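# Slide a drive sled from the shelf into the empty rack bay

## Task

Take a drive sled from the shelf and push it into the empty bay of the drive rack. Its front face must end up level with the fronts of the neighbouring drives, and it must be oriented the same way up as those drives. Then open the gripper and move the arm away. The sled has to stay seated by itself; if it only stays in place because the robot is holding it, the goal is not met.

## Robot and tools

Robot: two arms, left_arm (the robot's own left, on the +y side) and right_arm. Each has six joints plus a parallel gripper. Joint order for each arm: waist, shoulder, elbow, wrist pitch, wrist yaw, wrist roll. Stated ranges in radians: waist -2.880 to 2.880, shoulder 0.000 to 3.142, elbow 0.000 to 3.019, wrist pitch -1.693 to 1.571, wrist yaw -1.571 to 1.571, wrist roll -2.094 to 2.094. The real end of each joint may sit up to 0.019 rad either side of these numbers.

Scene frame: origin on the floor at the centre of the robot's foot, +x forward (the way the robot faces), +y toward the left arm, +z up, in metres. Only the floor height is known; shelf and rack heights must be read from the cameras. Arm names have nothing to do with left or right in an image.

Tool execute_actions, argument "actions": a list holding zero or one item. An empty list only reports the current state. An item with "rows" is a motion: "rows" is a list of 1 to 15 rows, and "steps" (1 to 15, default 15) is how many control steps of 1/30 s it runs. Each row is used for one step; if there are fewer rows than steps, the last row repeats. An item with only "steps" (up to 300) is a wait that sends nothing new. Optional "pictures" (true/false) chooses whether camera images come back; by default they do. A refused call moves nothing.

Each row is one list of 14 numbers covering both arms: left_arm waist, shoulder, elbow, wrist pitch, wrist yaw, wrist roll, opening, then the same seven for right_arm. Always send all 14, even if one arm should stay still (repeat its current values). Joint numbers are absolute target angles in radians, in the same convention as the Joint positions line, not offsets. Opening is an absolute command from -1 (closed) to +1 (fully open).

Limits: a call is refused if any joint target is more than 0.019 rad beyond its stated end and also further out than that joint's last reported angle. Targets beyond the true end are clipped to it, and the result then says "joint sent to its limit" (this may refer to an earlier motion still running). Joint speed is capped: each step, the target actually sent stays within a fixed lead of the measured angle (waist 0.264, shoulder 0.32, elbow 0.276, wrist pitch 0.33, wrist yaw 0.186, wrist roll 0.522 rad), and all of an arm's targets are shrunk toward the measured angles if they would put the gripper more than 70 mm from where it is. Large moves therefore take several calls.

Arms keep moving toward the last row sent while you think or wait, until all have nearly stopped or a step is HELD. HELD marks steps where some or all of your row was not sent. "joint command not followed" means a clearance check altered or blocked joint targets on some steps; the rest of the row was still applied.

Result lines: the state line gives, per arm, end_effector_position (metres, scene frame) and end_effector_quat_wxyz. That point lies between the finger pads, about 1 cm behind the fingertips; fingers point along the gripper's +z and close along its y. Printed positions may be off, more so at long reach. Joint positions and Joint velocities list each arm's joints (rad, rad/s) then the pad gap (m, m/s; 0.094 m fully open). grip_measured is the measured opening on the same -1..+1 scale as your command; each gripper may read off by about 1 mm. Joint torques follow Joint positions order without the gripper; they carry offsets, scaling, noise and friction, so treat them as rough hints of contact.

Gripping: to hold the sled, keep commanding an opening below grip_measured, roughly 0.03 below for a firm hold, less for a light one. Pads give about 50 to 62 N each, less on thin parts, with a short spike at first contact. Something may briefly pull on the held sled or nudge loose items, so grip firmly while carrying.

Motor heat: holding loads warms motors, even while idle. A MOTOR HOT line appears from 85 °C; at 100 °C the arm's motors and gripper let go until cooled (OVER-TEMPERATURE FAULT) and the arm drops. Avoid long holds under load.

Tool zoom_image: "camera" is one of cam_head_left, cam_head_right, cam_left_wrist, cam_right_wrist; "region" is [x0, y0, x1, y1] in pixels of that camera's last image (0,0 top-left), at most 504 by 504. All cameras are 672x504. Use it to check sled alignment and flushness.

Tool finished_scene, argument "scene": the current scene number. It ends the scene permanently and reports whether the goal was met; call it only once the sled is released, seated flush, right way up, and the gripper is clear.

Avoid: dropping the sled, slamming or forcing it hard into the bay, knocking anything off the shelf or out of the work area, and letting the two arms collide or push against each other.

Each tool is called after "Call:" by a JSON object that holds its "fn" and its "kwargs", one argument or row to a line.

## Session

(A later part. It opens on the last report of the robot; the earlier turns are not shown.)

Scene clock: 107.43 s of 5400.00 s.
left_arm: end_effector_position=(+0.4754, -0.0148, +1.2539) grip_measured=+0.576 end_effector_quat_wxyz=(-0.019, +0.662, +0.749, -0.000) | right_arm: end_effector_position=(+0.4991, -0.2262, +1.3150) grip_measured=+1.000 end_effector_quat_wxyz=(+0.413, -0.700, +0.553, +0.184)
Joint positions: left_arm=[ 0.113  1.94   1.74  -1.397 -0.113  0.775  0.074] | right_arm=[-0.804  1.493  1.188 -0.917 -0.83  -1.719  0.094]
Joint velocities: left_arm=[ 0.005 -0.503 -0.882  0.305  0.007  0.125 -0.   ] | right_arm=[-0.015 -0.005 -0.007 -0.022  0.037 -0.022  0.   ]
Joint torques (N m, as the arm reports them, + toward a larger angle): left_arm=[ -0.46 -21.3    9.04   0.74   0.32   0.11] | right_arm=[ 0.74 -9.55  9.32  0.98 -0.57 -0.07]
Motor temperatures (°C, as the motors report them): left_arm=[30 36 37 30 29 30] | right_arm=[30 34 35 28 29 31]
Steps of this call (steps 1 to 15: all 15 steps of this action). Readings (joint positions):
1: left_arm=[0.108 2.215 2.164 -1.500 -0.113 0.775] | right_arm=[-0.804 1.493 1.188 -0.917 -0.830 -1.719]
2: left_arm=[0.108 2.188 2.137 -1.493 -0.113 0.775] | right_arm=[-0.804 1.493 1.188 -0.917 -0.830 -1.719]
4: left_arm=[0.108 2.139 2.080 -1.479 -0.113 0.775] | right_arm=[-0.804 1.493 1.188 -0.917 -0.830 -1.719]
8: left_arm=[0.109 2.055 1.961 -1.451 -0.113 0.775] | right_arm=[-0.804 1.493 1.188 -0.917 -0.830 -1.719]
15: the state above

Call:
{"fn": "execute_actions", "kwargs": {
  "actions": [
    {"rows": [[0.13, 1.855, 1.67, -1.336, -0.07, 0.82, 0.5, -0.8, 1.5, 1.2, -0.9, -0.83, -1.72, 1.0],[0.142, 1.838, 1.64, -1.312, -0.03, 0.85, 0.5, -0.8, 1.5, 1.2, -0.9, -0.83, -1.72, 1.0],[0.154, 1.82, 1.61, -1.288, 0.01, 0.88, 0.5, -0.8, 1.5, 1.2, -0.9, -0.83, -1.72, 1.0],[0.166, 1.803, 1.58, -1.264, 0.05, 0.91, 0.5, -0.8, 1.5, 1.2, -0.9, -0.83, -1.72, 1.0],[0.178, 1.786, 1.55, -1.24, 0.09, 0.94, 0.5, -0.8, 1.5, 1.2, -0.9, -0.83, -1.72, 1.0],[0.19, 1.77, 1.52, -1.216, 0.13, 0.97, 0.5, -0.8, 1.5, 1.2, -0.9, -0.83, -1.72, 1.0],[0.202, 1.753, 1.49, -1.192, 0.17, 1.0, 0.5, -0.8, 1.5, 1.2, -0.9, -0.83, -1.72, 1.0],[0.214, 1.736, 1.46, -1.168, 0.21, 1.03, 0.5, -0.8, 1.5, 1.2, -0.9, -0.83, -1.72, 1.0],[0.226, 1.72, 1.43, -1.144, 0.25, 1.06, 0.5, -0.8, 1.5, 1.2, -0.9, -0.83, -1.72, 1.0],[0.238, 1.703, 1.40, -1.12, 0.29, 1.09, 0.5, -0.8, 1.5, 1.2, -0.9, -0.83, -1.72, 1.0],[0.25, 1.686, 1.37, -1.096, 0.33, 1.11, 0.5, -0.8, 1.5, 1.2, -0.9, -0.83, -1.72, 1.0],[0.262, 1.67, 1.34, -1.072, 0.37, 1.13, 0.5, -0.8, 1.5, 1.2, -0.9, -0.83, -1.72, 1.0],[0.274, 1.653, 1.31, -1.048, 0.41, 1.15, 0.5, -0.8, 1.5, 1.2, -0.9, -0.83, -1.72, 1.0],[0.286, 1.636, 1.28, -1.024, 0.45, 1.18, 0.5, -0.8, 1.5, 1.2, -0.9, -0.83, -1.72, 1.0],[0.286, 1.62, 1.25, -1.0, 0.5, 1.2, 0.5, -0.8, 1.5, 1.2, -0.9, -0.83, -1.72, 1.0]], "steps": 15}
  ],
  "pictures": false
}}

Call:
{"fn": "execute_actions", "kwargs": {
  "actions": [
    {"rows": [[0.286, 1.62, 1.25, -0.94, 0.55, 1.24, 0.5, -0.8, 1.5, 1.2, -0.9, -0.83, -1.72, 1.0],[0.286, 1.62, 1.25, -0.88, 0.6, 1.28, 0.5, -0.8, 1.5, 1.2, -0.9, -0.83, -1.72, 1.0],[0.286, 1.62, 1.25, -0.82, 0.65, 1.32, 0.5, -0.8, 1.5, 1.2, -0.9, -0.83, -1.72, 1.0],[0.286, 1.62, 1.25, -0.75, 0.7, 1.36, 0.5, -0.8, 1.5, 1.2, -0.9, -0.83, -1.72, 1.0],[0.286, 1.62, 1.25, -0.68, 0.75, 1.4, 0.5, -0.8, 1.5, 1.2, -0.9, -0.83, -1.72, 1.0],[0.286, 1.62, 1.25, -0.61, 0.8, 1.44, 0.5, -0.8, 1.5, 1.2, -0.9, -0.83, -1.72, 1.0],[0.286, 1.62, 1.25, -0.54, 0.85, 1.48, 0.5, -0.8, 1.5, 1.2, -0.9, -0.83, -1.72, 1.0],[0.286, 1.62, 1.25, -0.47, 0.9, 1.52, 0.5, -0.8, 1.5, 1.2, -0.9, -0.83, -1.72, 1.0],[0.286, 1.62, 1.25, -0.4, 0.95, 1.56, 0.5, -0.8, 1.5, 1.2, -0.9, -0.83, -1.72, 1.0],[0.286, 1.62, 1.25, -0.33, 1.0, 1.6, 0.5, -0.8, 1.5, 1.2, -0.9, -0.83, -1.72, 1.0],[0.286, 1.62, 1.25, -0.26, 1.03, 1.64, 0.5, -0.8, 1.5, 1.2, -0.9, -0.83, -1.72, 1.0],[0.286, 1.62, 1.25, -0.19, 1.063, 1.68, 0.5, -0.8, 1.5, 1.2, -0.9, -0.83, -1.72, 1.0],[0.286, 1.62, 1.25, -0.12, 1.063, 1.72, 0.5, -0.8, 1.5, 1.2, -0.9, -0.83, -1.72, 1.0],[0.286, 1.62, 1.25, -0.06, 1.063, 1.76, 0.5, -0.8, 1.5, 1.2, -0.9, -0.83, -1.72, 1.0],[0.286, 1.62, 1.25, 0.0, 1.063, 1.79, 0.5, -0.8, 1.5, 1.2, -0.9, -0.83, -1.72, 1.0]], "steps": 15}
  ],
  "pictures": false
}}

Call:
{"fn": "execute_actions", "kwargs": {
  "actions": [
    {"rows": [[0.286, 1.645, 1.25, 0.045, 1.063, 1.79, 0.5, -0.8, 1.5, 1.2, -0.9, -0.83, -1.72, 1.0],[0.286, 1.67, 1.25, 0.09, 1.063, 1.79, 0.5, -0.8, 1.5, 1.2, -0.9, -0.83, -1.72, 1.0],[0.286, 1.695, 1.25, 0.135, 1.063, 1.79, 0.5, -0.8, 1.5, 1.2, -0.9, -0.83, -1.72, 1.0],[0.286, 1.72, 1.245, 0.18, 1.063, 1.79, 0.5, -0.8, 1.5, 1.2, -0.9, -0.83, -1.72, 1.0],[0.286, 1.745, 1.245, 0.225, 1.063, 1.79, 0.5, -0.8, 1.5, 1.2, -0.9, -0.83, -1.72, 1.0],[0.286, 1.77, 1.24, 0.27, 1.063, 1.79, 0.5, -0.8, 1.5, 1.2, -0.9, -0.83, -1.72, 1.0],[0.286, 1.795, 1.24, 0.315, 1.063, 1.79, 0.5, -0.8, 1.5, 1.2, -0.9, -0.83, -1.72, 1.0],[0.286, 1.82, 1.24, 0.36, 1.063, 1.79, 0.5, -0.8, 1.5, 1.2, -0.9, -0.83, -1.72, 1.0],[0.286, 1.845, 1.235, 0.405, 1.063, 1.79, 0.5, -0.8, 1.5, 1.2, -0.9, -0.83, -1.72, 1.0],[0.286, 1.87, 1.235, 0.45, 1.063, 1.79, 0.5, -0.8, 1.5, 1.2, -0.9, -0.83, -1.72, 1.0],[0.286, 1.895, 1.23, 0.495, 1.063, 1.79, 0.5, -0.8, 1.5, 1.2, -0.9, -0.83, -1.72, 1.0],[0.286, 1.92, 1.23, 0.54, 1.063, 1.79, 0.5, -0.8, 1.5, 1.2, -0.9, -0.83, -1.72, 1.0],[0.286, 1.945, 1.23, 0.585, 1.063, 1.79, 0.5, -0.8, 1.5, 1.2, -0.9, -0.83, -1.72, 1.0],[0.286, 1.97, 1.23, 0.63, 1.063, 1.79, 0.5, -0.8, 1.5, 1.2, -0.9, -0.83, -1.72, 1.0],[0.286, 1.995, 1.23, 0.67, 1.063, 1.79, 0.5, -0.8, 1.5, 1.2, -0.9, -0.83, -1.72, 1.0]], "steps": 15}
  ],
  "pictures": false
}}

Call:
{"fn": "execute_actions", "kwargs": {
  "actions": [
    {"steps": 30}
  ]
}}

Scene clock: 114.23 s of 5400.00 s.
left_arm: end_effector_position=(+0.4111, +0.0232, +1.2465) grip_measured=+0.576 end_effector_quat_wxyz=(+0.120, +0.689, +0.669, -0.252) | right_arm: end_effector_position=(+0.4991, -0.2262, +1.3150) grip_measured=+1.000 end_effector_quat_wxyz=(+0.413, -0.700, +0.553, +0.184)
Joint positions: left_arm=[ 0.279  1.677  1.292 -1.068  0.452  1.084  0.074] | right_arm=[-0.804  1.493  1.188 -0.917 -0.83  -1.719  0.094]
Joint velocities: left_arm=[ 0.366 -0.552 -0.833  0.72   1.238  0.681  0.001] | right_arm=[-0.024 -0.005  0.022 -0.017 -0.022 -0.051  0.   ]
Joint torques (N m, as the arm reports them, + toward a larger angle): left_arm=[ -1.79 -16.99   8.33   1.24   0.65   0.06] | right_arm=[ 0.65 -9.54  9.31  1.02 -0.58 -0.07]
Motor temperatures (°C, as the motors report them): left_arm=[30 35 37 30 29 30] | right_arm=[30 34 35 28 29 31]
Steps of this call (steps 1 to 30: the robot went on to your last target; steps 31 to 90: nothing new was sent; then 3.30 s passed at rest; steps 91 to 105: all 15 steps of this action). Readings (joint positions):
91: left_arm=[0.114 1.893 1.680 -1.374 -0.096 0.780] | right_arm=[-0.804 1.493 1.188 -0.917 -0.830 -1.719]
92: left_arm=[0.116 1.889 1.670 -1.360 -0.063 0.789] | right_arm=[-0.804 1.493 1.188 -0.917 -0.830 -1.719]
94: left_arm=[0.126 1.867 1.625 -1.318 0.014 0.819] | right_arm=[-0.804 1.493 1.188 -0.917 -0.830 -1.719]
98: left_arm=[0.169 1.802 1.500 -1.233 0.172 0.909] | right_arm=[-0.804 1.493 1.188 -0.917 -0.830 -1.719]
105: the state above

Scene clock: 114.73 s of 5400.00 s.
left_arm: end_effector_position=(+0.4698, -0.0667, +1.3850) grip_measured=+0.577 end_effector_quat_wxyz=(+0.609, +0.747, +0.184, -0.190) | right_arm: end_effector_position=(+0.4991, -0.2262, +1.3150) grip_measured=+1.000 end_effector_quat_wxyz=(+0.413, -0.700, +0.553, +0.184)
Joint positions: left_arm=[ 0.294  1.638  1.225 -0.158  1.054  1.614  0.074] | right_arm=[-0.804  1.493  1.188 -0.917 -0.83  -1.719  0.094]
Joint velocities: left_arm=[-0.005 -0.005 -0.007  1.873  0.022  1.092  0.001] | right_arm=[ 0.005 -0.005 -0.017  0.012 -0.007 -0.022  0.   ]
Joint torques (N m, as the arm reports them, + toward a larger angle): left_arm=[ -1.28 -15.96  10.11   2.32   0.87   0.  ] | right_arm=[ 0.65 -9.61  9.33  1.01 -0.57 -0.07]
Motor temperatures (°C, as the motors report them): left_arm=[30 35 37 30 29 30] | right_arm=[30 34 35 28 29 31]
Steps of this call (steps 1 to 15: all 15 steps of this action). Readings (joint positions):
1: left_arm=[0.290 1.660 1.265 -1.041 0.500 1.110] | right_arm=[-0.804 1.493 1.188 -0.917 -0.830 -1.719]
2: left_arm=[0.298 1.648 1.244 -1.006 0.548 1.138] | right_arm=[-0.804 1.493 1.188 -0.917 -0.830 -1.719]
4: left_arm=[0.303 1.638 1.226 -0.909 0.648 1.202] | right_arm=[-0.804 1.493 1.188 -0.917 -0.830 -1.719]
8: left_arm=[0.298 1.638 1.225 -0.637 0.849 1.345] | right_arm=[-0.804 1.493 1.188 -0.917 -0.830 -1.719]
15: the state above

Scene clock: 115.23 s of 5400.00 s.
left_arm: end_effector_position=(+0.5216, -0.1068, +1.2852) grip_measured=+0.577 end_effector_quat_wxyz=(+0.701, +0.712, +0.024, -0.016) | right_arm: end_effector_position=(+0.4991, -0.2262, +1.3150) grip_measured=+1.000 end_effector_quat_wxyz=(+0.413, -0.700, +0.553, +0.184)
Joint positions: left_arm=[0.294 1.963 1.222 0.547 1.06  1.765 0.074] | right_arm=[-0.804  1.493  1.188 -0.917 -0.83  -1.719  0.094]
Joint velocities: left_arm=[-0.005  0.894 -0.071  1.272  0.022  0.081 -0.   ] | right_arm=[-0.015 -0.005  0.017  0.007  0.007  0.051  0.   ]
Joint torques (N m, as the arm reports them, + toward a larger angle): left_arm=[ -1.24 -18.19   7.95   2.72   0.48   0.03] | right_arm=[ 0.66 -9.55  9.3   1.   -0.58 -0.07]
Motor temperatures (°C, as the motors report them): left_arm=[30 35 37 30 29 30] | right_arm=[30 34 35 28 29 31]
Steps of this call (steps 1 to 15: all 15 steps of this action). Readings (joint positions):
1: left_arm=[0.294 1.638 1.225 -0.098 1.055 1.645] | right_arm=[-0.804 1.493 1.188 -0.917 -0.830 -1.719]
2: left_arm=[0.294 1.640 1.225 -0.043 1.056 1.671] | right_arm=[-0.804 1.493 1.188 -0.917 -0.830 -1.719]
4: left_arm=[0.294 1.652 1.225 0.059 1.059 1.707] | right_arm=[-0.804 1.493 1.188 -0.917 -0.830 -1.719]
8: left_arm=[0.294 1.733 1.225 0.246 1.060 1.745] | right_arm=[-0.804 1.493 1.188 -0.917 -0.830 -1.719]
15: the state above

Scene clock: 116.23 s of 5400.00 s.
left_arm: end_effector_position=(+0.5168, -0.1084, +1.2514) grip_measured=+0.577 end_effector_quat_wxyz=(+0.703, +0.711, +0.020, -0.011) | right_arm: end_effector_position=(+0.4991, -0.2262, +1.3150) grip_measured=+1.000 end_effector_quat_wxyz=(+0.413, -0.700, +0.553, +0.184)
Joint positions: left_arm=[0.294 2.023 1.201 0.636 1.06  1.771 0.074] | right_arm=[-0.804  1.493  1.188 -0.917 -0.83  -1.719  0.094]
Joint velocities: left_arm=[ 0.005 -0.024  0.002 -0.007 -0.022 -0.007  0.   ] | right_arm=[-0.005  0.005 -0.007 -0.012  0.007 -0.081  0.   ]
Joint torques (N m, as the arm reports them, + toward a larger angle): left_arm=[ -1.51 -19.82   8.69   3.05   0.49   0.01] | right_arm=[ 0.68 -9.55  9.34  1.02 -0.58 -0.07]
Motor temperatures (°C, as the motors report them): left_arm=[30 35 37 30 29 30] | right_arm=[30 34 35 28 29 31]
Steps of this call (steps 1 to 30: the robot went on to your last target). Readings (joint positions):
1: left_arm=[0.294 1.989 1.220 0.581 1.060 1.767] | right_arm=[-0.804 1.493 1.188 -0.917 -0.830 -1.719]
2: left_arm=[0.294 2.011 1.217 0.600 1.060 1.768] | right_arm=[-0.804 1.493 1.188 -0.917 -0.830 -1.719]
4: left_arm=[0.294 2.036 1.208 0.614 1.060 1.769] | right_arm=[-0.804 1.493 1.188 -0.917 -0.830 -1.719]
8: left_arm=[0.294 2.039 1.201 0.625 1.060 1.770] | right_arm=[-0.804 1.493 1.188 -0.917 -0.830 -1.719]
30: the state above
All arms were judged still, so your last target was given up. Only a new action makes them travel on or press farther. Fingers that are still opening or closing keep moving.

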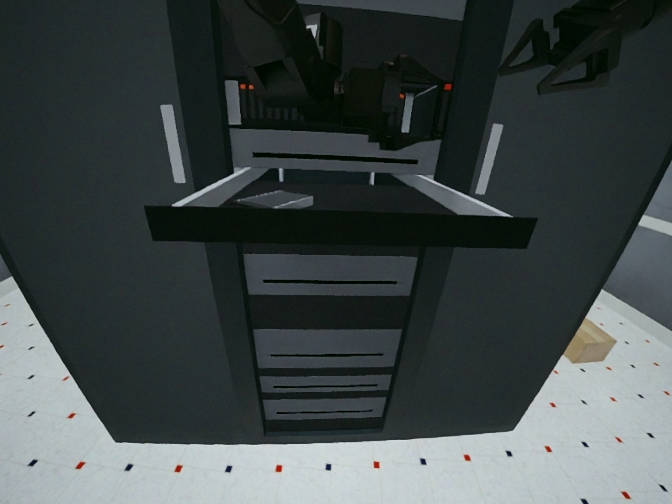

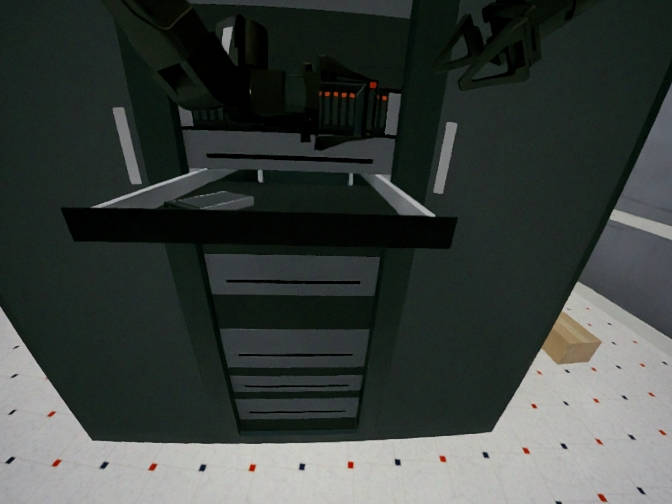

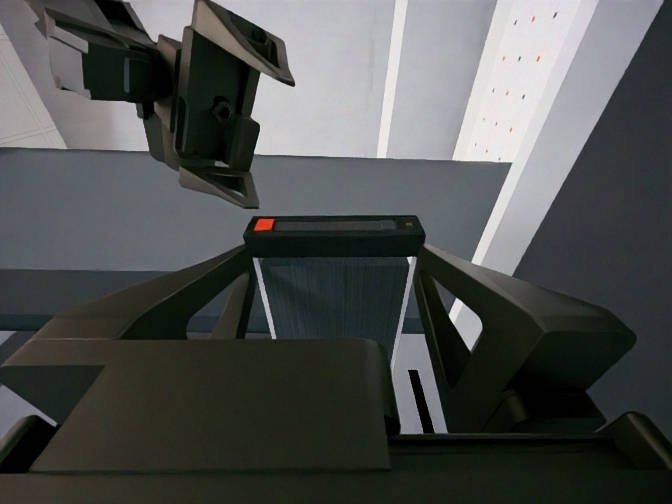

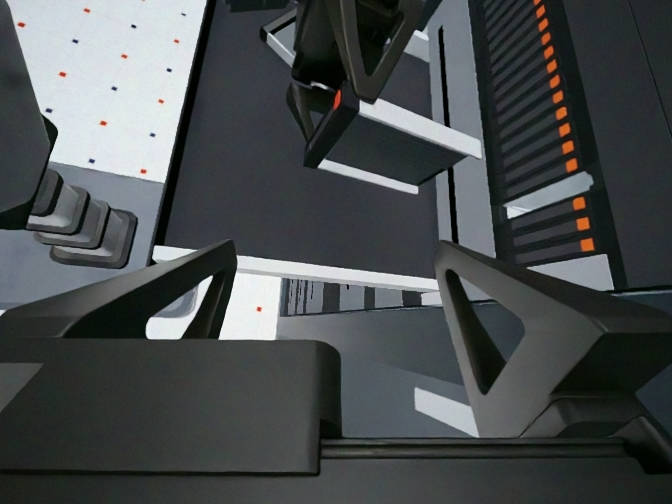

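Call:
{"fn": "zoom_image", "kwargs": {
  "camera": "cam_head_right",
  "region": [290, 50, 430, 160]
}}

Call:
{"fn": "zoom_image", "kwargs": {
  "camera": "cam_head_left",
  "region": [340, 50, 480, 160]
}}

Call:
{"fn": "zoom_image", "kwargs": {
  "camera": "cam_right_wrist",
  "region": [280, 60, 640, 300]
}}

Region (290, 50, 430, 160) of cam_head_right's 672x504 image, scaled by 3.600, with more detail than that image has; it fills the top 396 rows of this view, and the rest is white.

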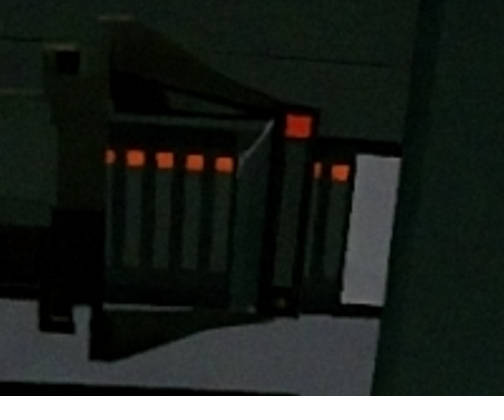

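Region (340, 50, 480, 160) of cam_head_left's 672x504 image, scaled by 3.600, with more detail than that image has; it fills the top 396 rows of this view, and the rest is white.

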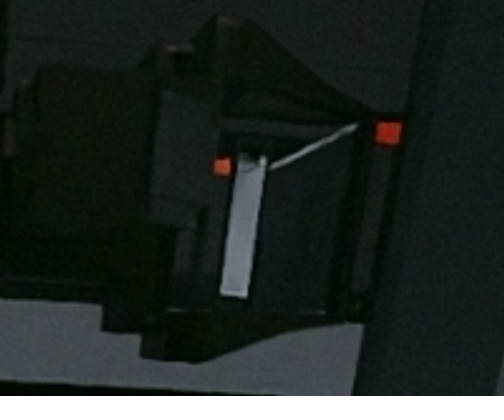

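Region (280, 60, 640, 300) of cam_right_wrist's 672x504 image, scaled by 1.400, with more detail than that image has.

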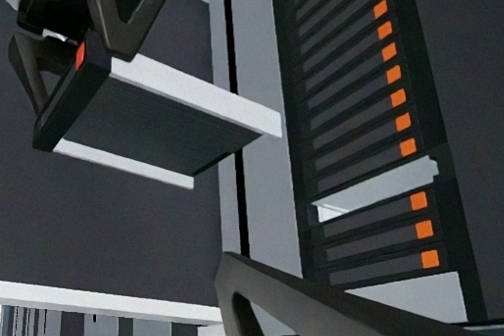

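Call:
{"fn": "execute_actions", "kwargs": {
  "actions": [
    {"rows": [[0.29, 2.0, 1.245, 0.658, 1.063, 1.795, 0.5, -0.8, 1.5, 1.2, -0.9, -0.83, -1.72, 1.0],[0.29, 2.005, 1.26, 0.646, 1.063, 1.8, 0.5, -0.8, 1.5, 1.2, -0.9, -0.83, -1.72, 1.0],[0.29, 2.01, 1.275, 0.634, 1.063, 1.805, 0.5, -0.8, 1.5, 1.2, -0.9, -0.83, -1.72, 1.0],[0.29, 2.015, 1.29, 0.622, 1.063, 1.81, 0.5, -0.8, 1.5, 1.2, -0.9, -0.83, -1.72, 1.0],[0.29, 2.02, 1.305, 0.61, 1.063, 1.815, 0.5, -0.8, 1.5, 1.2, -0.9, -0.83, -1.72, 1.0],[0.29, 2.025, 1.32, 0.598, 1.063, 1.82, 0.5, -0.8, 1.5, 1.2, -0.9, -0.83, -1.72, 1.0],[0.29, 2.03, 1.335, 0.586, 1.063, 1.825, 0.5, -0.8, 1.5, 1.2, -0.9, -0.83, -1.72, 1.0],[0.29, 2.033, 1.35, 0.576, 1.063, 1.83, 0.5, -0.8, 1.5, 1.2, -0.9, -0.83, -1.72, 1.0],[0.29, 2.036, 1.365, 0.566, 1.063, 1.835, 0.5, -0.8, 1.5, 1.2, -0.9, -0.83, -1.72, 1.0],[0.29, 2.039, 1.38, 0.556, 1.063, 1.835, 0.5, -0.8, 1.5, 1.2, -0.9, -0.83, -1.72, 1.0],[0.29, 2.042, 1.39, 0.548, 1.063, 1.835, 0.5, -0.8, 1.5, 1.2, -0.9, -0.83, -1.72, 1.0],[0.29, 2.045, 1.40, 0.54, 1.063, 1.835, 0.5, -0.8, 1.5, 1.2, -0.9, -0.83, -1.72, 1.0]], "steps": 15}
  ],
  "pictures": false
}}

Call:
{"fn": "execute_actions", "kwargs": {
  "actions": [
    {"steps": 25}
  ]
}}

Scene clock: 123.43 s of 5400.00 s.
left_arm: end_effector_position=(+0.5572, -0.1247, +1.2934) grip_measured=+0.577 end_effector_quat_wxyz=(+0.713, +0.701, -0.011, +0.024) | right_arm: end_effector_position=(+0.4991, -0.2262, +1.3150) grip_measured=+1.000 end_effector_quat_wxyz=(+0.413, -0.700, +0.553, +0.184)
Joint positions: left_arm=[0.294 2.039 1.353 0.56  1.06  1.811 0.074] | right_arm=[-0.804  1.493  1.188 -0.917 -0.83  -1.719  0.094]
Joint velocities: left_arm=[-0.015 -0.005  0.115 -0.017 -0.051 -0.007 -0.   ] | right_arm=[ 0.005 -0.015 -0.002 -0.007 -0.007 -0.007  0.   ]
Joint torques (N m, as the arm reports them, + toward a larger angle): left_arm=[ -1.19 -18.7   10.05   1.01   0.41  -0.04] | right_arm=[ 0.72 -9.56  9.3   1.01 -0.58 -0.07]
Motor temperatures (°C, as the motors report them): left_arm=[30 35 37 30 29 30] | right_arm=[30 34 35 28 29 31]
Steps of this call (steps 1 to 90: nothing new was sent; then 3.70 s passed at rest; steps 91 to 105: all 15 steps of this action). Readings (joint positions):
91: left_arm=[0.294 2.023 1.201 0.636 1.060 1.771] | right_arm=[-0.804 1.493 1.188 -0.917 -0.830 -1.719]
92: left_arm=[0.294 2.023 1.202 0.636 1.060 1.773] | right_arm=[-0.804 1.493 1.188 -0.917 -0.830 -1.719]
94: left_arm=[0.294 2.024 1.207 0.635 1.060 1.778] | right_arm=[-0.804 1.493 1.188 -0.917 -0.830 -1.719]
98: left_arm=[0.294 2.030 1.259 0.607 1.060 1.793] | right_arm=[-0.804 1.493 1.188 -0.917 -0.830 -1.719]
105: the state above

Scene clock: 124.27 s of 5400.00 s.
left_arm: end_effector_position=(+0.5578, -0.1254, +1.2899) grip_measured=+0.577 end_effector_quat_wxyz=(+0.711, +0.703, -0.010, +0.022) | right_arm: end_effector_position=(+0.4991, -0.2262, +1.3150) grip_measured=+1.000 end_effector_quat_wxyz=(+0.413, -0.700, +0.553, +0.184)
Joint positions: left_arm=[0.294 2.045 1.356 0.554 1.06  1.816 0.074] | right_arm=[-0.804  1.493  1.188 -0.917 -0.83  -1.719  0.094]
Joint velocities: left_arm=[-0.015 -0.005 -0.007  0.017 -0.051 -0.022 -0.   ] | right_arm=[-0.015 -0.005  0.007 -0.007 -0.037 -0.095  0.   ]
Joint torques (N m, as the arm reports them, + toward a larger angle): left_arm=[ -1.54 -18.77  10.35   1.14   0.39   0.04] | right_arm=[ 0.68 -9.54  9.31  0.99 -0.58 -0.07]
Motor temperatures (°C, as the motors report them): left_arm=[30 35 37 30 29 30] | right_arm=[30 34 35 28 29 31]
Steps of this call (steps 1 to 15: the robot went on to your last target; steps 16 to 25: nothing new was sent). Readings (joint positions):
1: left_arm=[0.294 2.039 1.356 0.559 1.060 1.812] | right_arm=[-0.804 1.493 1.188 -0.917 -0.830 -1.719]
2: left_arm=[0.294 2.039 1.356 0.558 1.060 1.813] | right_arm=[-0.804 1.493 1.188 -0.917 -0.830 -1.719]
4: left_arm=[0.294 2.041 1.356 0.555 1.060 1.814] | right_arm=[-0.804 1.493 1.188 -0.917 -0.830 -1.719]
8: left_arm=[0.294 2.044 1.356 0.554 1.060 1.815] | right_arm=[-0.804 1.493 1.188 -0.917 -0.830 -1.719]
25: the state above
All arms were judged still, so your last target was given up. Only a new action makes them travel on or press farther. Fingers that are still opening or closing keep moving.

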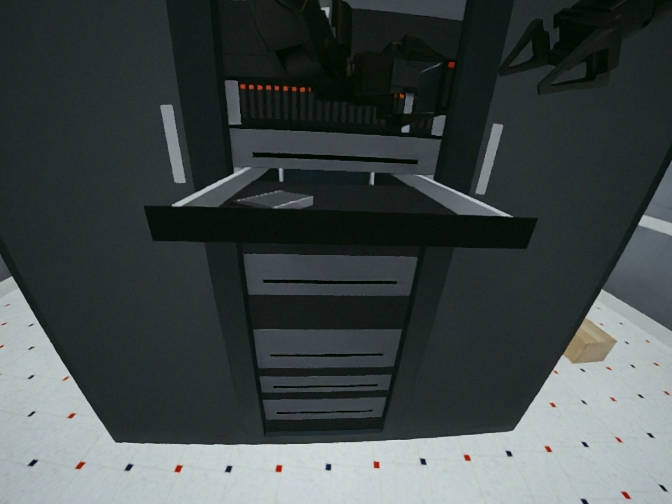

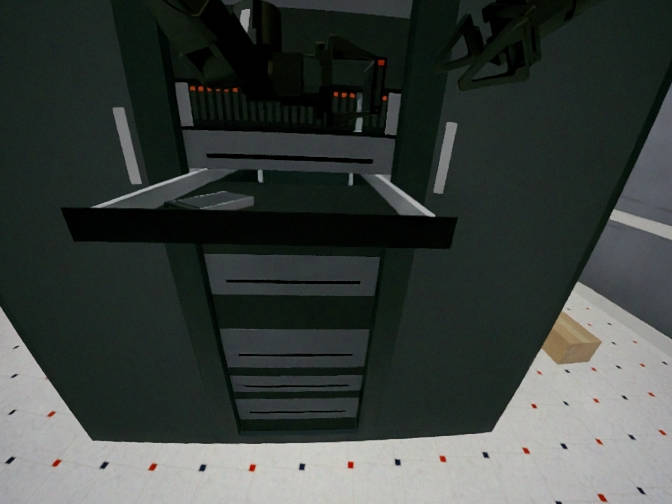

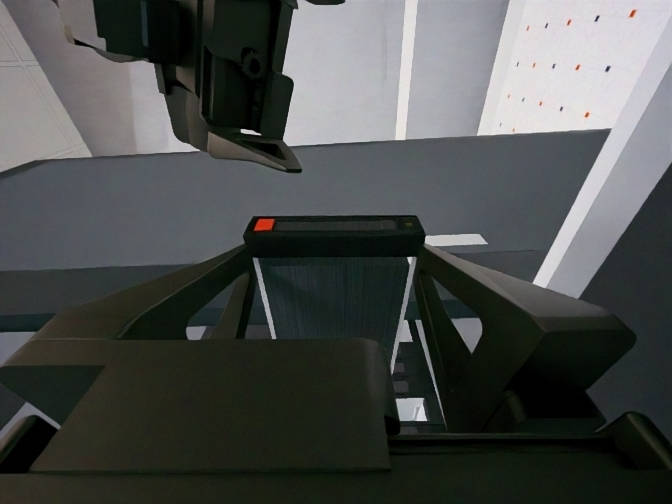

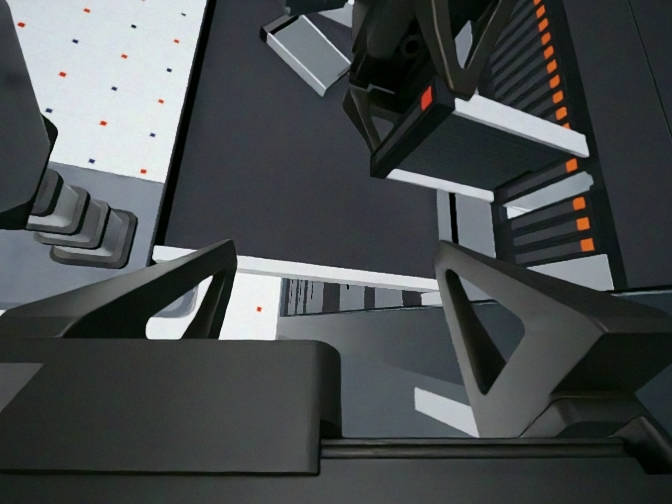

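Call:
{"fn": "zoom_image", "kwargs": {
  "camera": "cam_head_left",
  "region": [350, 30, 490, 150]
}}

Call:
{"fn": "zoom_image", "kwargs": {
  "camera": "cam_head_right",
  "region": [290, 30, 430, 150]
}}

Call:
{"fn": "zoom_image", "kwargs": {
  "camera": "cam_left_wrist",
  "region": [340, 300, 500, 440]
}}

Region (350, 30, 490, 150) of cam_head_left's 672x504 image, scaled by 3.600, with more detail than that image has; it fills the top 432 rows of this view, and the rest is white.

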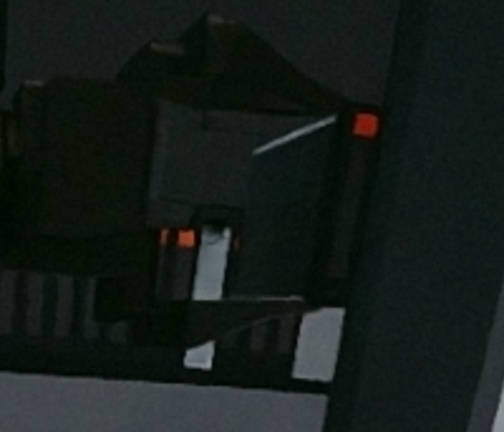

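Region (290, 30, 430, 150) of cam_head_right's 672x504 image, scaled by 3.600, with more detail than that image has; it fills the top 432 rows of this view, and the rest is white.

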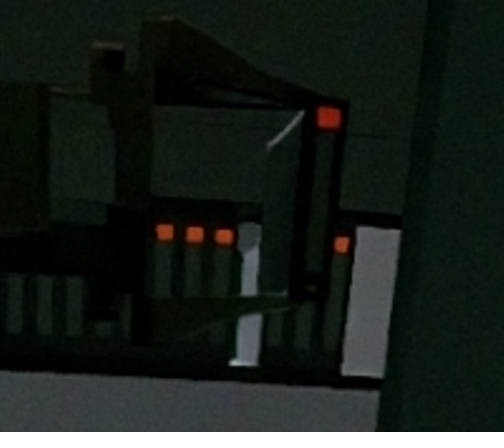

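Region (340, 300, 500, 440) of cam_left_wrist's 672x504 image, scaled by 3.150, with more detail than that image has; it fills the top 441 rows of this view, and the rest is white.

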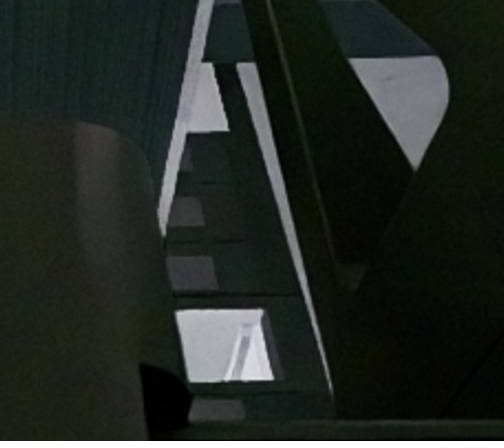

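Call:
{"fn": "execute_actions", "kwargs": {
  "actions": [
    {"rows": [[0.296, 2.05, 1.39, 0.55, 1.068, 1.825, 0.5, -0.8, 1.5, 1.2, -0.9, -0.83, -1.72, 1.0],[0.30, 2.055, 1.38, 0.56, 1.073, 1.815, 0.5, -0.8, 1.5, 1.2, -0.9, -0.83, -1.72, 1.0],[0.304, 2.06, 1.37, 0.57, 1.078, 1.805, 0.5, -0.8, 1.5, 1.2, -0.9, -0.83, -1.72, 1.0],[0.308, 2.065, 1.362, 0.58, 1.083, 1.798, 0.5, -0.8, 1.5, 1.2, -0.9, -0.83, -1.72, 1.0],[0.312, 2.07, 1.356, 0.588, 1.088, 1.79, 0.5, -0.8, 1.5, 1.2, -0.9, -0.83, -1.72, 1.0],[0.316, 2.075, 1.352, 0.595, 1.093, 1.785, 0.5, -0.8, 1.5, 1.2, -0.9, -0.83, -1.72, 1.0],[0.318, 2.08, 1.352, 0.595, 1.097, 1.785, 0.5, -0.8, 1.5, 1.2, -0.9, -0.83, -1.72, 1.0]], "steps": 15}
  ],
  "pictures": false
}}

Call:
{"fn": "execute_actions", "kwargs": {
  "actions": [
    {"steps": 25}
  ]
}}

Scene clock: 132.43 s of 5400.00 s.
left_arm: end_effector_position=(+0.5557, -0.1148, +1.2521) grip_measured=+0.577 end_effector_quat_wxyz=(+0.704, +0.710, +0.008, -0.008) | right_arm: end_effector_position=(+0.4991, -0.2262, +1.3150) grip_measured=+1.000 end_effector_quat_wxyz=(+0.413, -0.700, +0.553, +0.184)
Joint positions: left_arm=[0.315 2.09  1.338 0.56  1.092 1.799 0.074] | right_arm=[-0.804  1.493  1.188 -0.917 -0.83  -1.719  0.094]
Joint velocities: left_arm=[ 0.024  0.024 -0.022  0.007 -0.037 -0.022 -0.   ] | right_arm=[-0.015 -0.005 -0.012 -0.017 -0.037 -0.007  0.   ]
Joint torques (N m, as the arm reports them, + toward a larger angle): left_arm=[ -0.57 -19.33   7.88   2.9    0.56  -0.23] | right_arm=[ 0.64 -9.54  9.32  1.03 -0.58 -0.07]
Motor temperatures (°C, as the motors report them): left_arm=[30 35 37 30 29 30] | right_arm=[30 34 35 28 29 31]
Steps of this call (steps 1 to 90: nothing new was sent; then 4.67 s passed at rest; steps 91 to 105: all 15 steps of this action). Readings (joint positions):
91: left_arm=[0.294 2.046 1.356 0.554 1.061 1.816] | right_arm=[-0.804 1.493 1.188 -0.917 -0.830 -1.719]
92: left_arm=[0.294 2.046 1.356 0.554 1.064 1.816] | right_arm=[-0.804 1.493 1.188 -0.917 -0.830 -1.719]
94: left_arm=[0.294 2.049 1.356 0.554 1.074 1.815] | right_arm=[-0.804 1.493 1.188 -0.917 -0.830 -1.719]
98: left_arm=[0.300 2.064 1.350 0.559 1.091 1.805] | right_arm=[-0.804 1.493 1.188 -0.917 -0.830 -1.719]
105: the state above

Scene clock: 133.27 s of 5400.00 s.
left_arm: end_effector_position=(+0.5558, -0.1147, +1.2518) grip_measured=+0.577 end_effector_quat_wxyz=(+0.704, +0.710, +0.009, -0.008) | right_arm: end_effector_position=(+0.4991, -0.2262, +1.3150) grip_measured=+1.000 end_effector_quat_wxyz=(+0.413, -0.700, +0.553, +0.184)
Joint positions: left_arm=[0.316 2.09  1.338 0.56  1.092 1.797 0.074] | right_arm=[-0.804  1.493  1.188 -0.917 -0.83  -1.719  0.094]
Joint velocities: left_arm=[ 0.005 -0.005 -0.002 -0.002 -0.007 -0.081 -0.001] | right_arm=[-0.005 -0.005  0.002  0.012 -0.022 -0.037  0.   ]
Joint torques (N m, as the arm reports them, + toward a larger angle): left_arm=[ -0.89 -19.58   7.7    3.06   0.56  -0.26] | right_arm=[ 0.67 -9.52  9.33  1.   -0.58 -0.07]
Motor temperatures (°C, as the motors report them): left_arm=[30 35 37 30 29 30] | right_arm=[30 34 35 28 29 31]
Steps of this call (steps 1 to 15: the robot went on to your last target; steps 16 to 25: nothing new was sent). Readings (joint positions):
1: left_arm=[0.316 2.090 1.338 0.560 1.092 1.798] | right_arm=[-0.804 1.493 1.188 -0.917 -0.830 -1.719]
2: left_arm=[0.316 2.090 1.338 0.560 1.092 1.798] | right_arm=[-0.804 1.493 1.188 -0.917 -0.830 -1.719]
4: left_arm=[0.316 2.090 1.338 0.560 1.092 1.797] | right_arm=[-0.804 1.493 1.188 -0.917 -0.830 -1.719]
8: left_arm=[0.316 2.090 1.338 0.560 1.092 1.797] | right_arm=[-0.804 1.493 1.188 -0.917 -0.830 -1.719]
25: the state above
All arms were judged still, so your last target was given up. Only a new action makes them travel on or press farther. Fingers that are still opening or closing keep moving.

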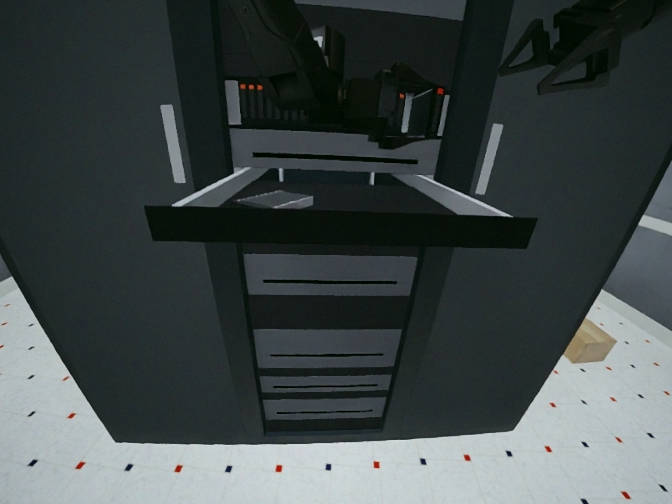

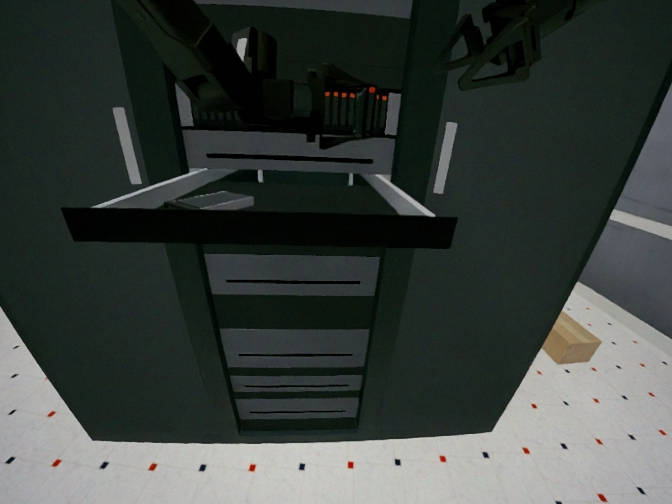

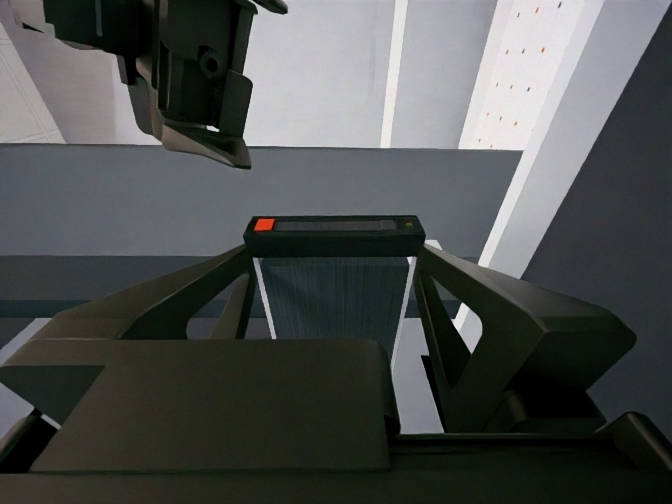

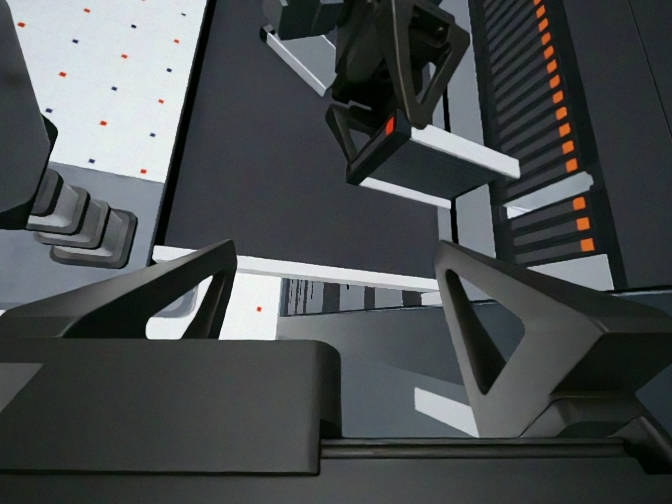

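Call:
{"fn": "zoom_image", "kwargs": {
  "camera": "cam_head_left",
  "region": [360, 60, 470, 150]
}}

Call:
{"fn": "zoom_image", "kwargs": {
  "camera": "cam_head_right",
  "region": [310, 60, 420, 150]
}}

Call:
{"fn": "zoom_image", "kwargs": {
  "camera": "cam_right_wrist",
  "region": [340, 90, 640, 260]
}}

Region (360, 60, 470, 150) of cam_head_left's 672x504 image, scaled by 4.582, with more detail than that image has; it fills the top 412 rows of this view, and the rest is white.

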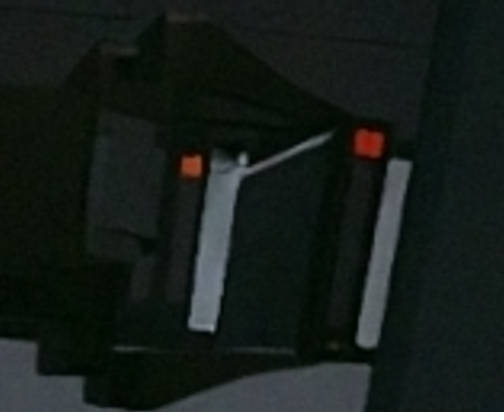

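Region (310, 60, 420, 150) of cam_head_right's 672x504 image, scaled by 4.582, with more detail than that image has; it fills the top 412 rows of this view, and the rest is white.

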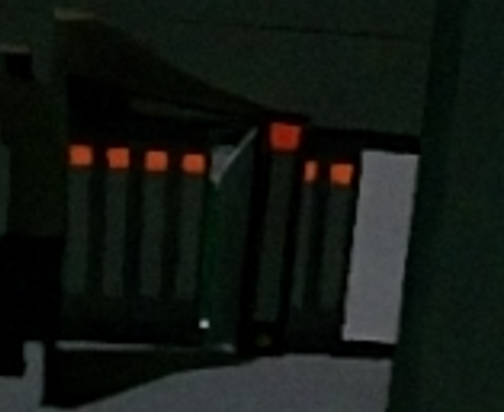

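Region (340, 90, 640, 260) of cam_right_wrist's 672x504 image, scaled by 1.680, with more detail than that image has; it fills the top 286 rows of this view, and the rest is white.

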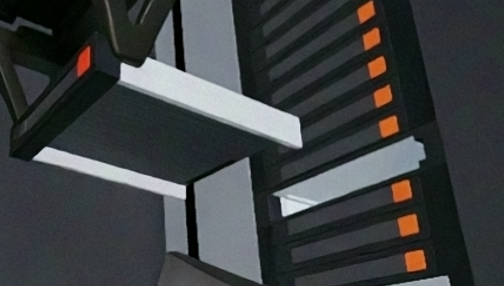

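Call:
{"fn": "execute_actions", "kwargs": {
  "actions": []
}}

Scene clock: 139.23 s of 5400.00 s.
left_arm: end_effector_position=(+0.5558, -0.1147, +1.2518) grip_measured=+0.577 end_effector_quat_wxyz=(+0.704, +0.710, +0.009, -0.008) | right_arm: end_effector_position=(+0.4991, -0.2262, +1.3150) grip_measured=+1.000 end_effector_quat_wxyz=(+0.413, -0.700, +0.553, +0.184)
Joint positions: left_arm=[0.316 2.09  1.338 0.56  1.092 1.797 0.074] | right_arm=[-0.804  1.493  1.188 -0.917 -0.83  -1.719  0.094]
Joint velocities: left_arm=[-0.024 -0.005  0.002 -0.007 -0.11  -0.007 -0.002] | right_arm=[-0.005 -0.015 -0.007  0.002 -0.022 -0.051  0.   ]
Joint torques (N m, as the arm reports them, + toward a larger angle): left_arm=[ -1.27 -19.98   7.96   3.03   0.53  -0.24] | right_arm=[ 0.67 -9.59  9.32  0.99 -0.58 -0.07]
Motor temperatures (°C, as the motors report them): left_arm=[30 35 37 30 29 30] | right_arm=[30 34 35 28 29 31]
Steps of this call (steps 1 to 90: nothing new was sent; then 2.97 s passed at rest). Readings (joint positions):
1: left_arm=[0.316 2.090 1.338 0.560 1.092 1.797] | right_arm=[-0.804 1.493 1.188 -0.917 -0.830 -1.719]
2: left_arm=[0.316 2.090 1.338 0.560 1.092 1.797] | right_arm=[-0.804 1.493 1.188 -0.917 -0.830 -1.719]
4: left_arm=[0.316 2.090 1.338 0.560 1.092 1.797] | right_arm=[-0.804 1.493 1.188 -0.917 -0.830 -1.719]
8: left_arm=[0.316 2.090 1.338 0.560 1.092 1.797] | right_arm=[-0.804 1.493 1.188 -0.917 -0.830 -1.719]
90: the state above

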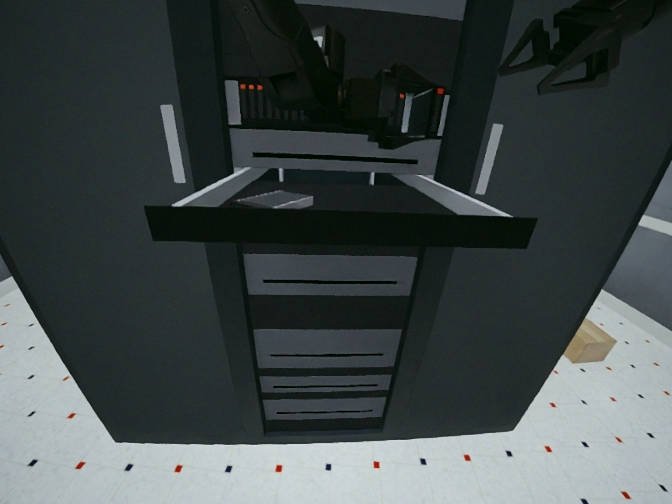

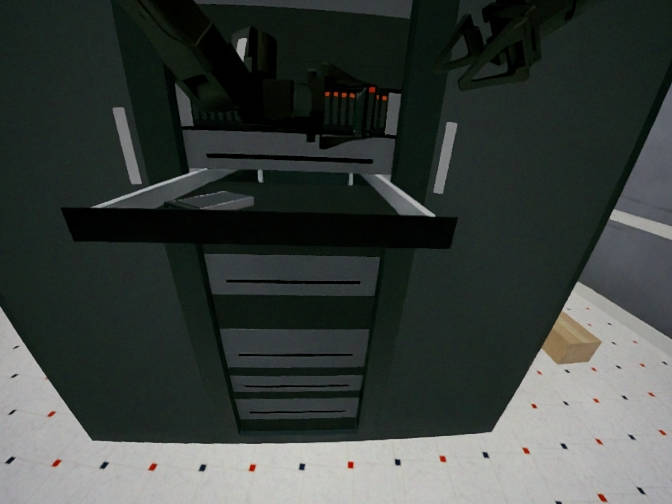

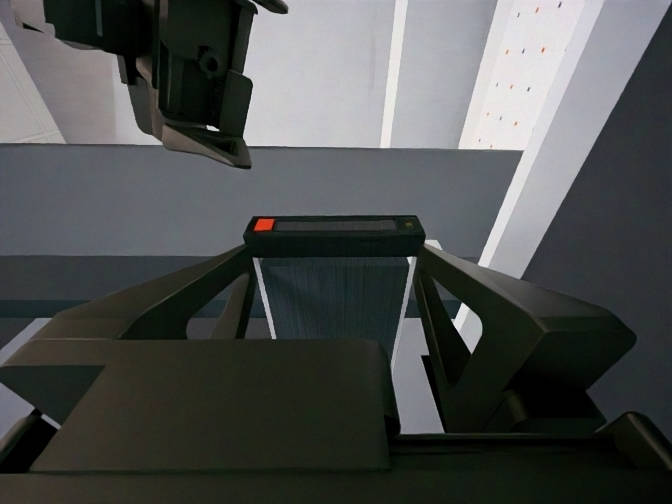

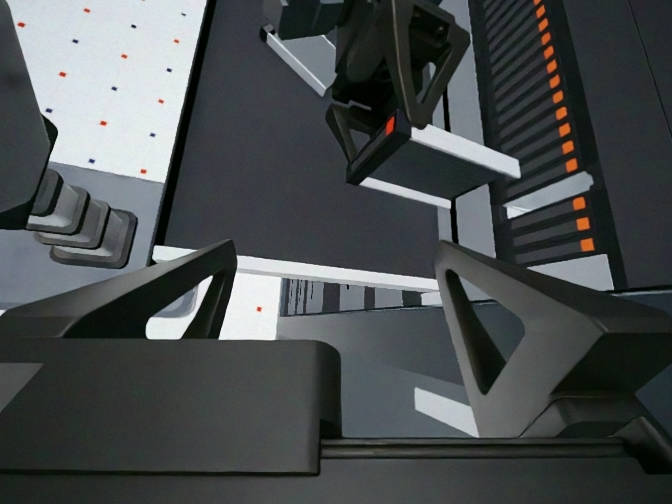

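Call:
{"fn": "execute_actions", "kwargs": {
  "actions": [
    {"rows": [[0.318,2.077,1.352,0.602,1.097,1.785,0.5,-0.8,1.5,1.2,-0.9,-0.83,-1.72,1.0],[0.318,2.074,1.352,0.608,1.097,1.785,0.5,-0.8,1.5,1.2,-0.9,-0.83,-1.72,1.0],[0.318,2.071,1.352,0.614,1.097,1.785,0.5,-0.8,1.5,1.2,-0.9,-0.83,-1.72,1.0]], "steps": 15}
  ],
  "pictures": false
}}

Call:
{"fn": "execute_actions", "kwargs": {
  "actions": [
    {"steps": 20}
  ]
}}

Scene clock: 143.67 s of 5400.00 s.
left_arm: end_effector_position=(+0.5565, -0.1147, +1.2546) grip_measured=+0.577 end_effector_quat_wxyz=(+0.707, +0.707, +0.004, -0.002) | right_arm: end_effector_position=(+0.4991, -0.2262, +1.3150) grip_measured=+1.000 end_effector_quat_wxyz=(+0.413, -0.700, +0.553, +0.184)
Joint positions: left_arm=[0.316 2.09  1.338 0.578 1.092 1.797 0.074] | right_arm=[-0.804  1.493  1.188 -0.917 -0.83  -1.719  0.094]
Joint velocities: left_arm=[ 0.005 -0.005 -0.002  0.007  0.037 -0.051 -0.001] | right_arm=[ 0.005  0.015 -0.007  0.012  0.037 -0.081  0.   ]
Joint torques (N m, as the arm reports them, + toward a larger angle): left_arm=[ -1.02 -20.7    7.88   3.08   0.54  -0.2 ] | right_arm=[ 0.74 -9.57  9.34  1.01 -0.57 -0.07]
Motor temperatures (°C, as the motors report them): left_arm=[30 35 37 30 29 30] | right_arm=[30 34 35 28 29 31]
Steps of this call (steps 1 to 90: nothing new was sent; then 0.93 s passed at rest; steps 91 to 105: all 15 steps of this action). Readings (joint positions):
91: left_arm=[0.316 2.090 1.338 0.561 1.092 1.797] | right_arm=[-0.804 1.493 1.188 -0.917 -0.830 -1.719]
92: left_arm=[0.316 2.090 1.338 0.564 1.092 1.797] | right_arm=[-0.804 1.493 1.188 -0.917 -0.830 -1.719]
94: left_arm=[0.316 2.090 1.338 0.572 1.092 1.797] | right_arm=[-0.804 1.493 1.188 -0.917 -0.830 -1.719]
98: left_arm=[0.316 2.090 1.338 0.578 1.092 1.797] | right_arm=[-0.804 1.493 1.188 -0.917 -0.830 -1.719]
105: the state above

Scene clock: 144.33 s of 5400.00 s.
left_arm: end_effector_position=(+0.5565, -0.1147, +1.2546) grip_measured=+0.577 end_effector_quat_wxyz=(+0.707, +0.707, +0.004, -0.002) | right_arm: end_effector_position=(+0.4991, -0.2262, +1.3150) grip_measured=+1.000 end_effector_quat_wxyz=(+0.413, -0.700, +0.553, +0.184)
Joint positions: left_arm=[0.316 2.09  1.338 0.578 1.092 1.797 0.074] | right_arm=[-0.804  1.493  1.188 -0.917 -0.83  -1.719  0.094]
Joint velocities: left_arm=[-0.015  0.005 -0.007  0.002  0.051 -0.022 -0.001] | right_arm=[-0.005 -0.015 -0.007  0.007 -0.066 -0.051  0.   ]
Joint torques (N m, as the arm reports them, + toward a larger angle): left_arm=[ -1.44 -20.51   7.99   3.01   0.54  -0.23] | right_arm=[ 0.73 -9.53  9.31  1.01 -0.58 -0.07]
Motor temperatures (°C, as the motors report them): left_arm=[30 35 37 30 29 30] | right_arm=[30 34 35 28 29 31]
Steps of this call (steps 1 to 15: the robot went on to your last target; steps 16 to 20: nothing new was sent). Readings (joint positions):
1: left_arm=[0.316 2.090 1.338 0.578 1.092 1.797] | right_arm=[-0.804 1.493 1.188 -0.917 -0.830 -1.719]
2: left_arm=[0.316 2.090 1.338 0.578 1.092 1.797] | right_arm=[-0.804 1.493 1.188 -0.917 -0.830 -1.719]
4: left_arm=[0.316 2.090 1.338 0.578 1.092 1.797] | right_arm=[-0.804 1.493 1.188 -0.917 -0.830 -1.719]
8: left_arm=[0.316 2.090 1.338 0.578 1.092 1.797] | right_arm=[-0.804 1.493 1.188 -0.917 -0.830 -1.719]
20: the state above
All arms were judged still, so your last target was given up. Only a new action makes them travel on or press farther. Fingers that are still opening or closing keep moving.

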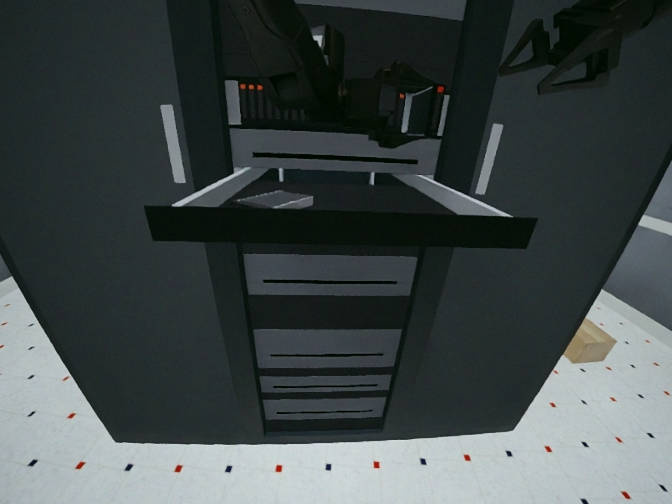

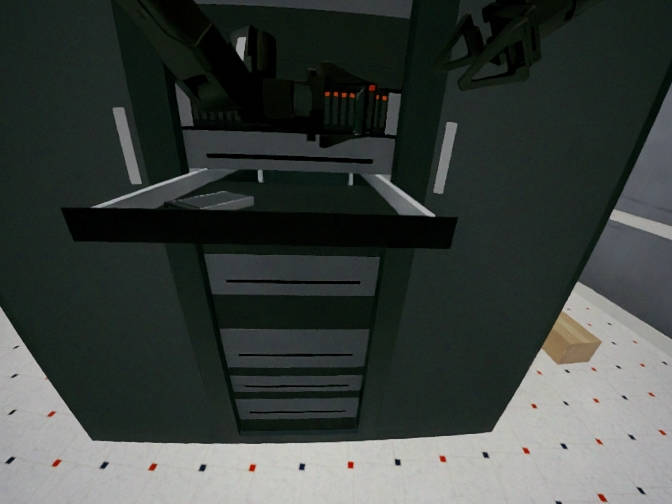

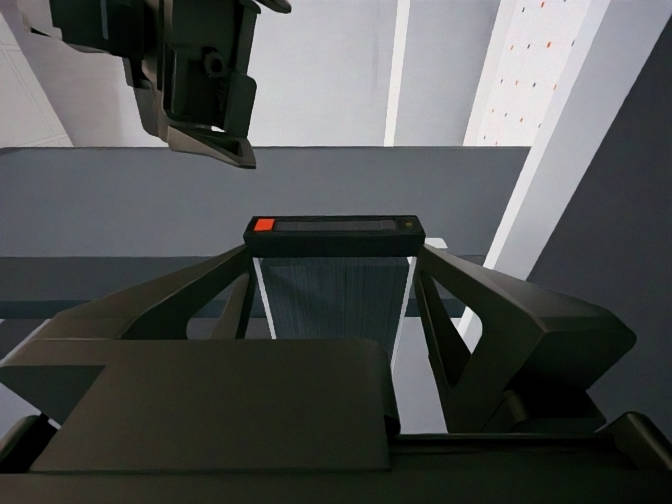

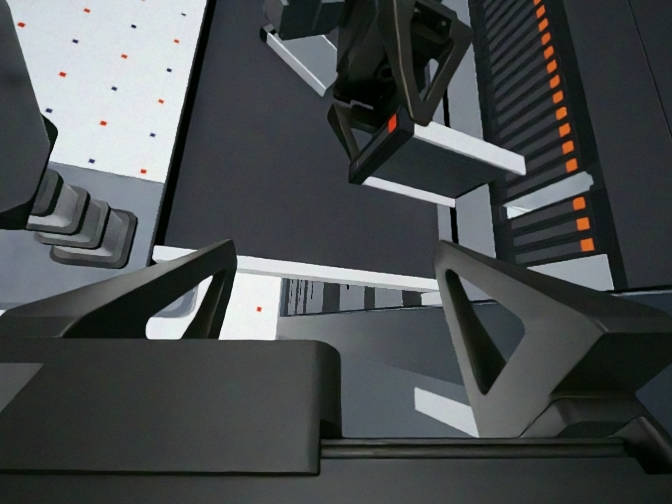

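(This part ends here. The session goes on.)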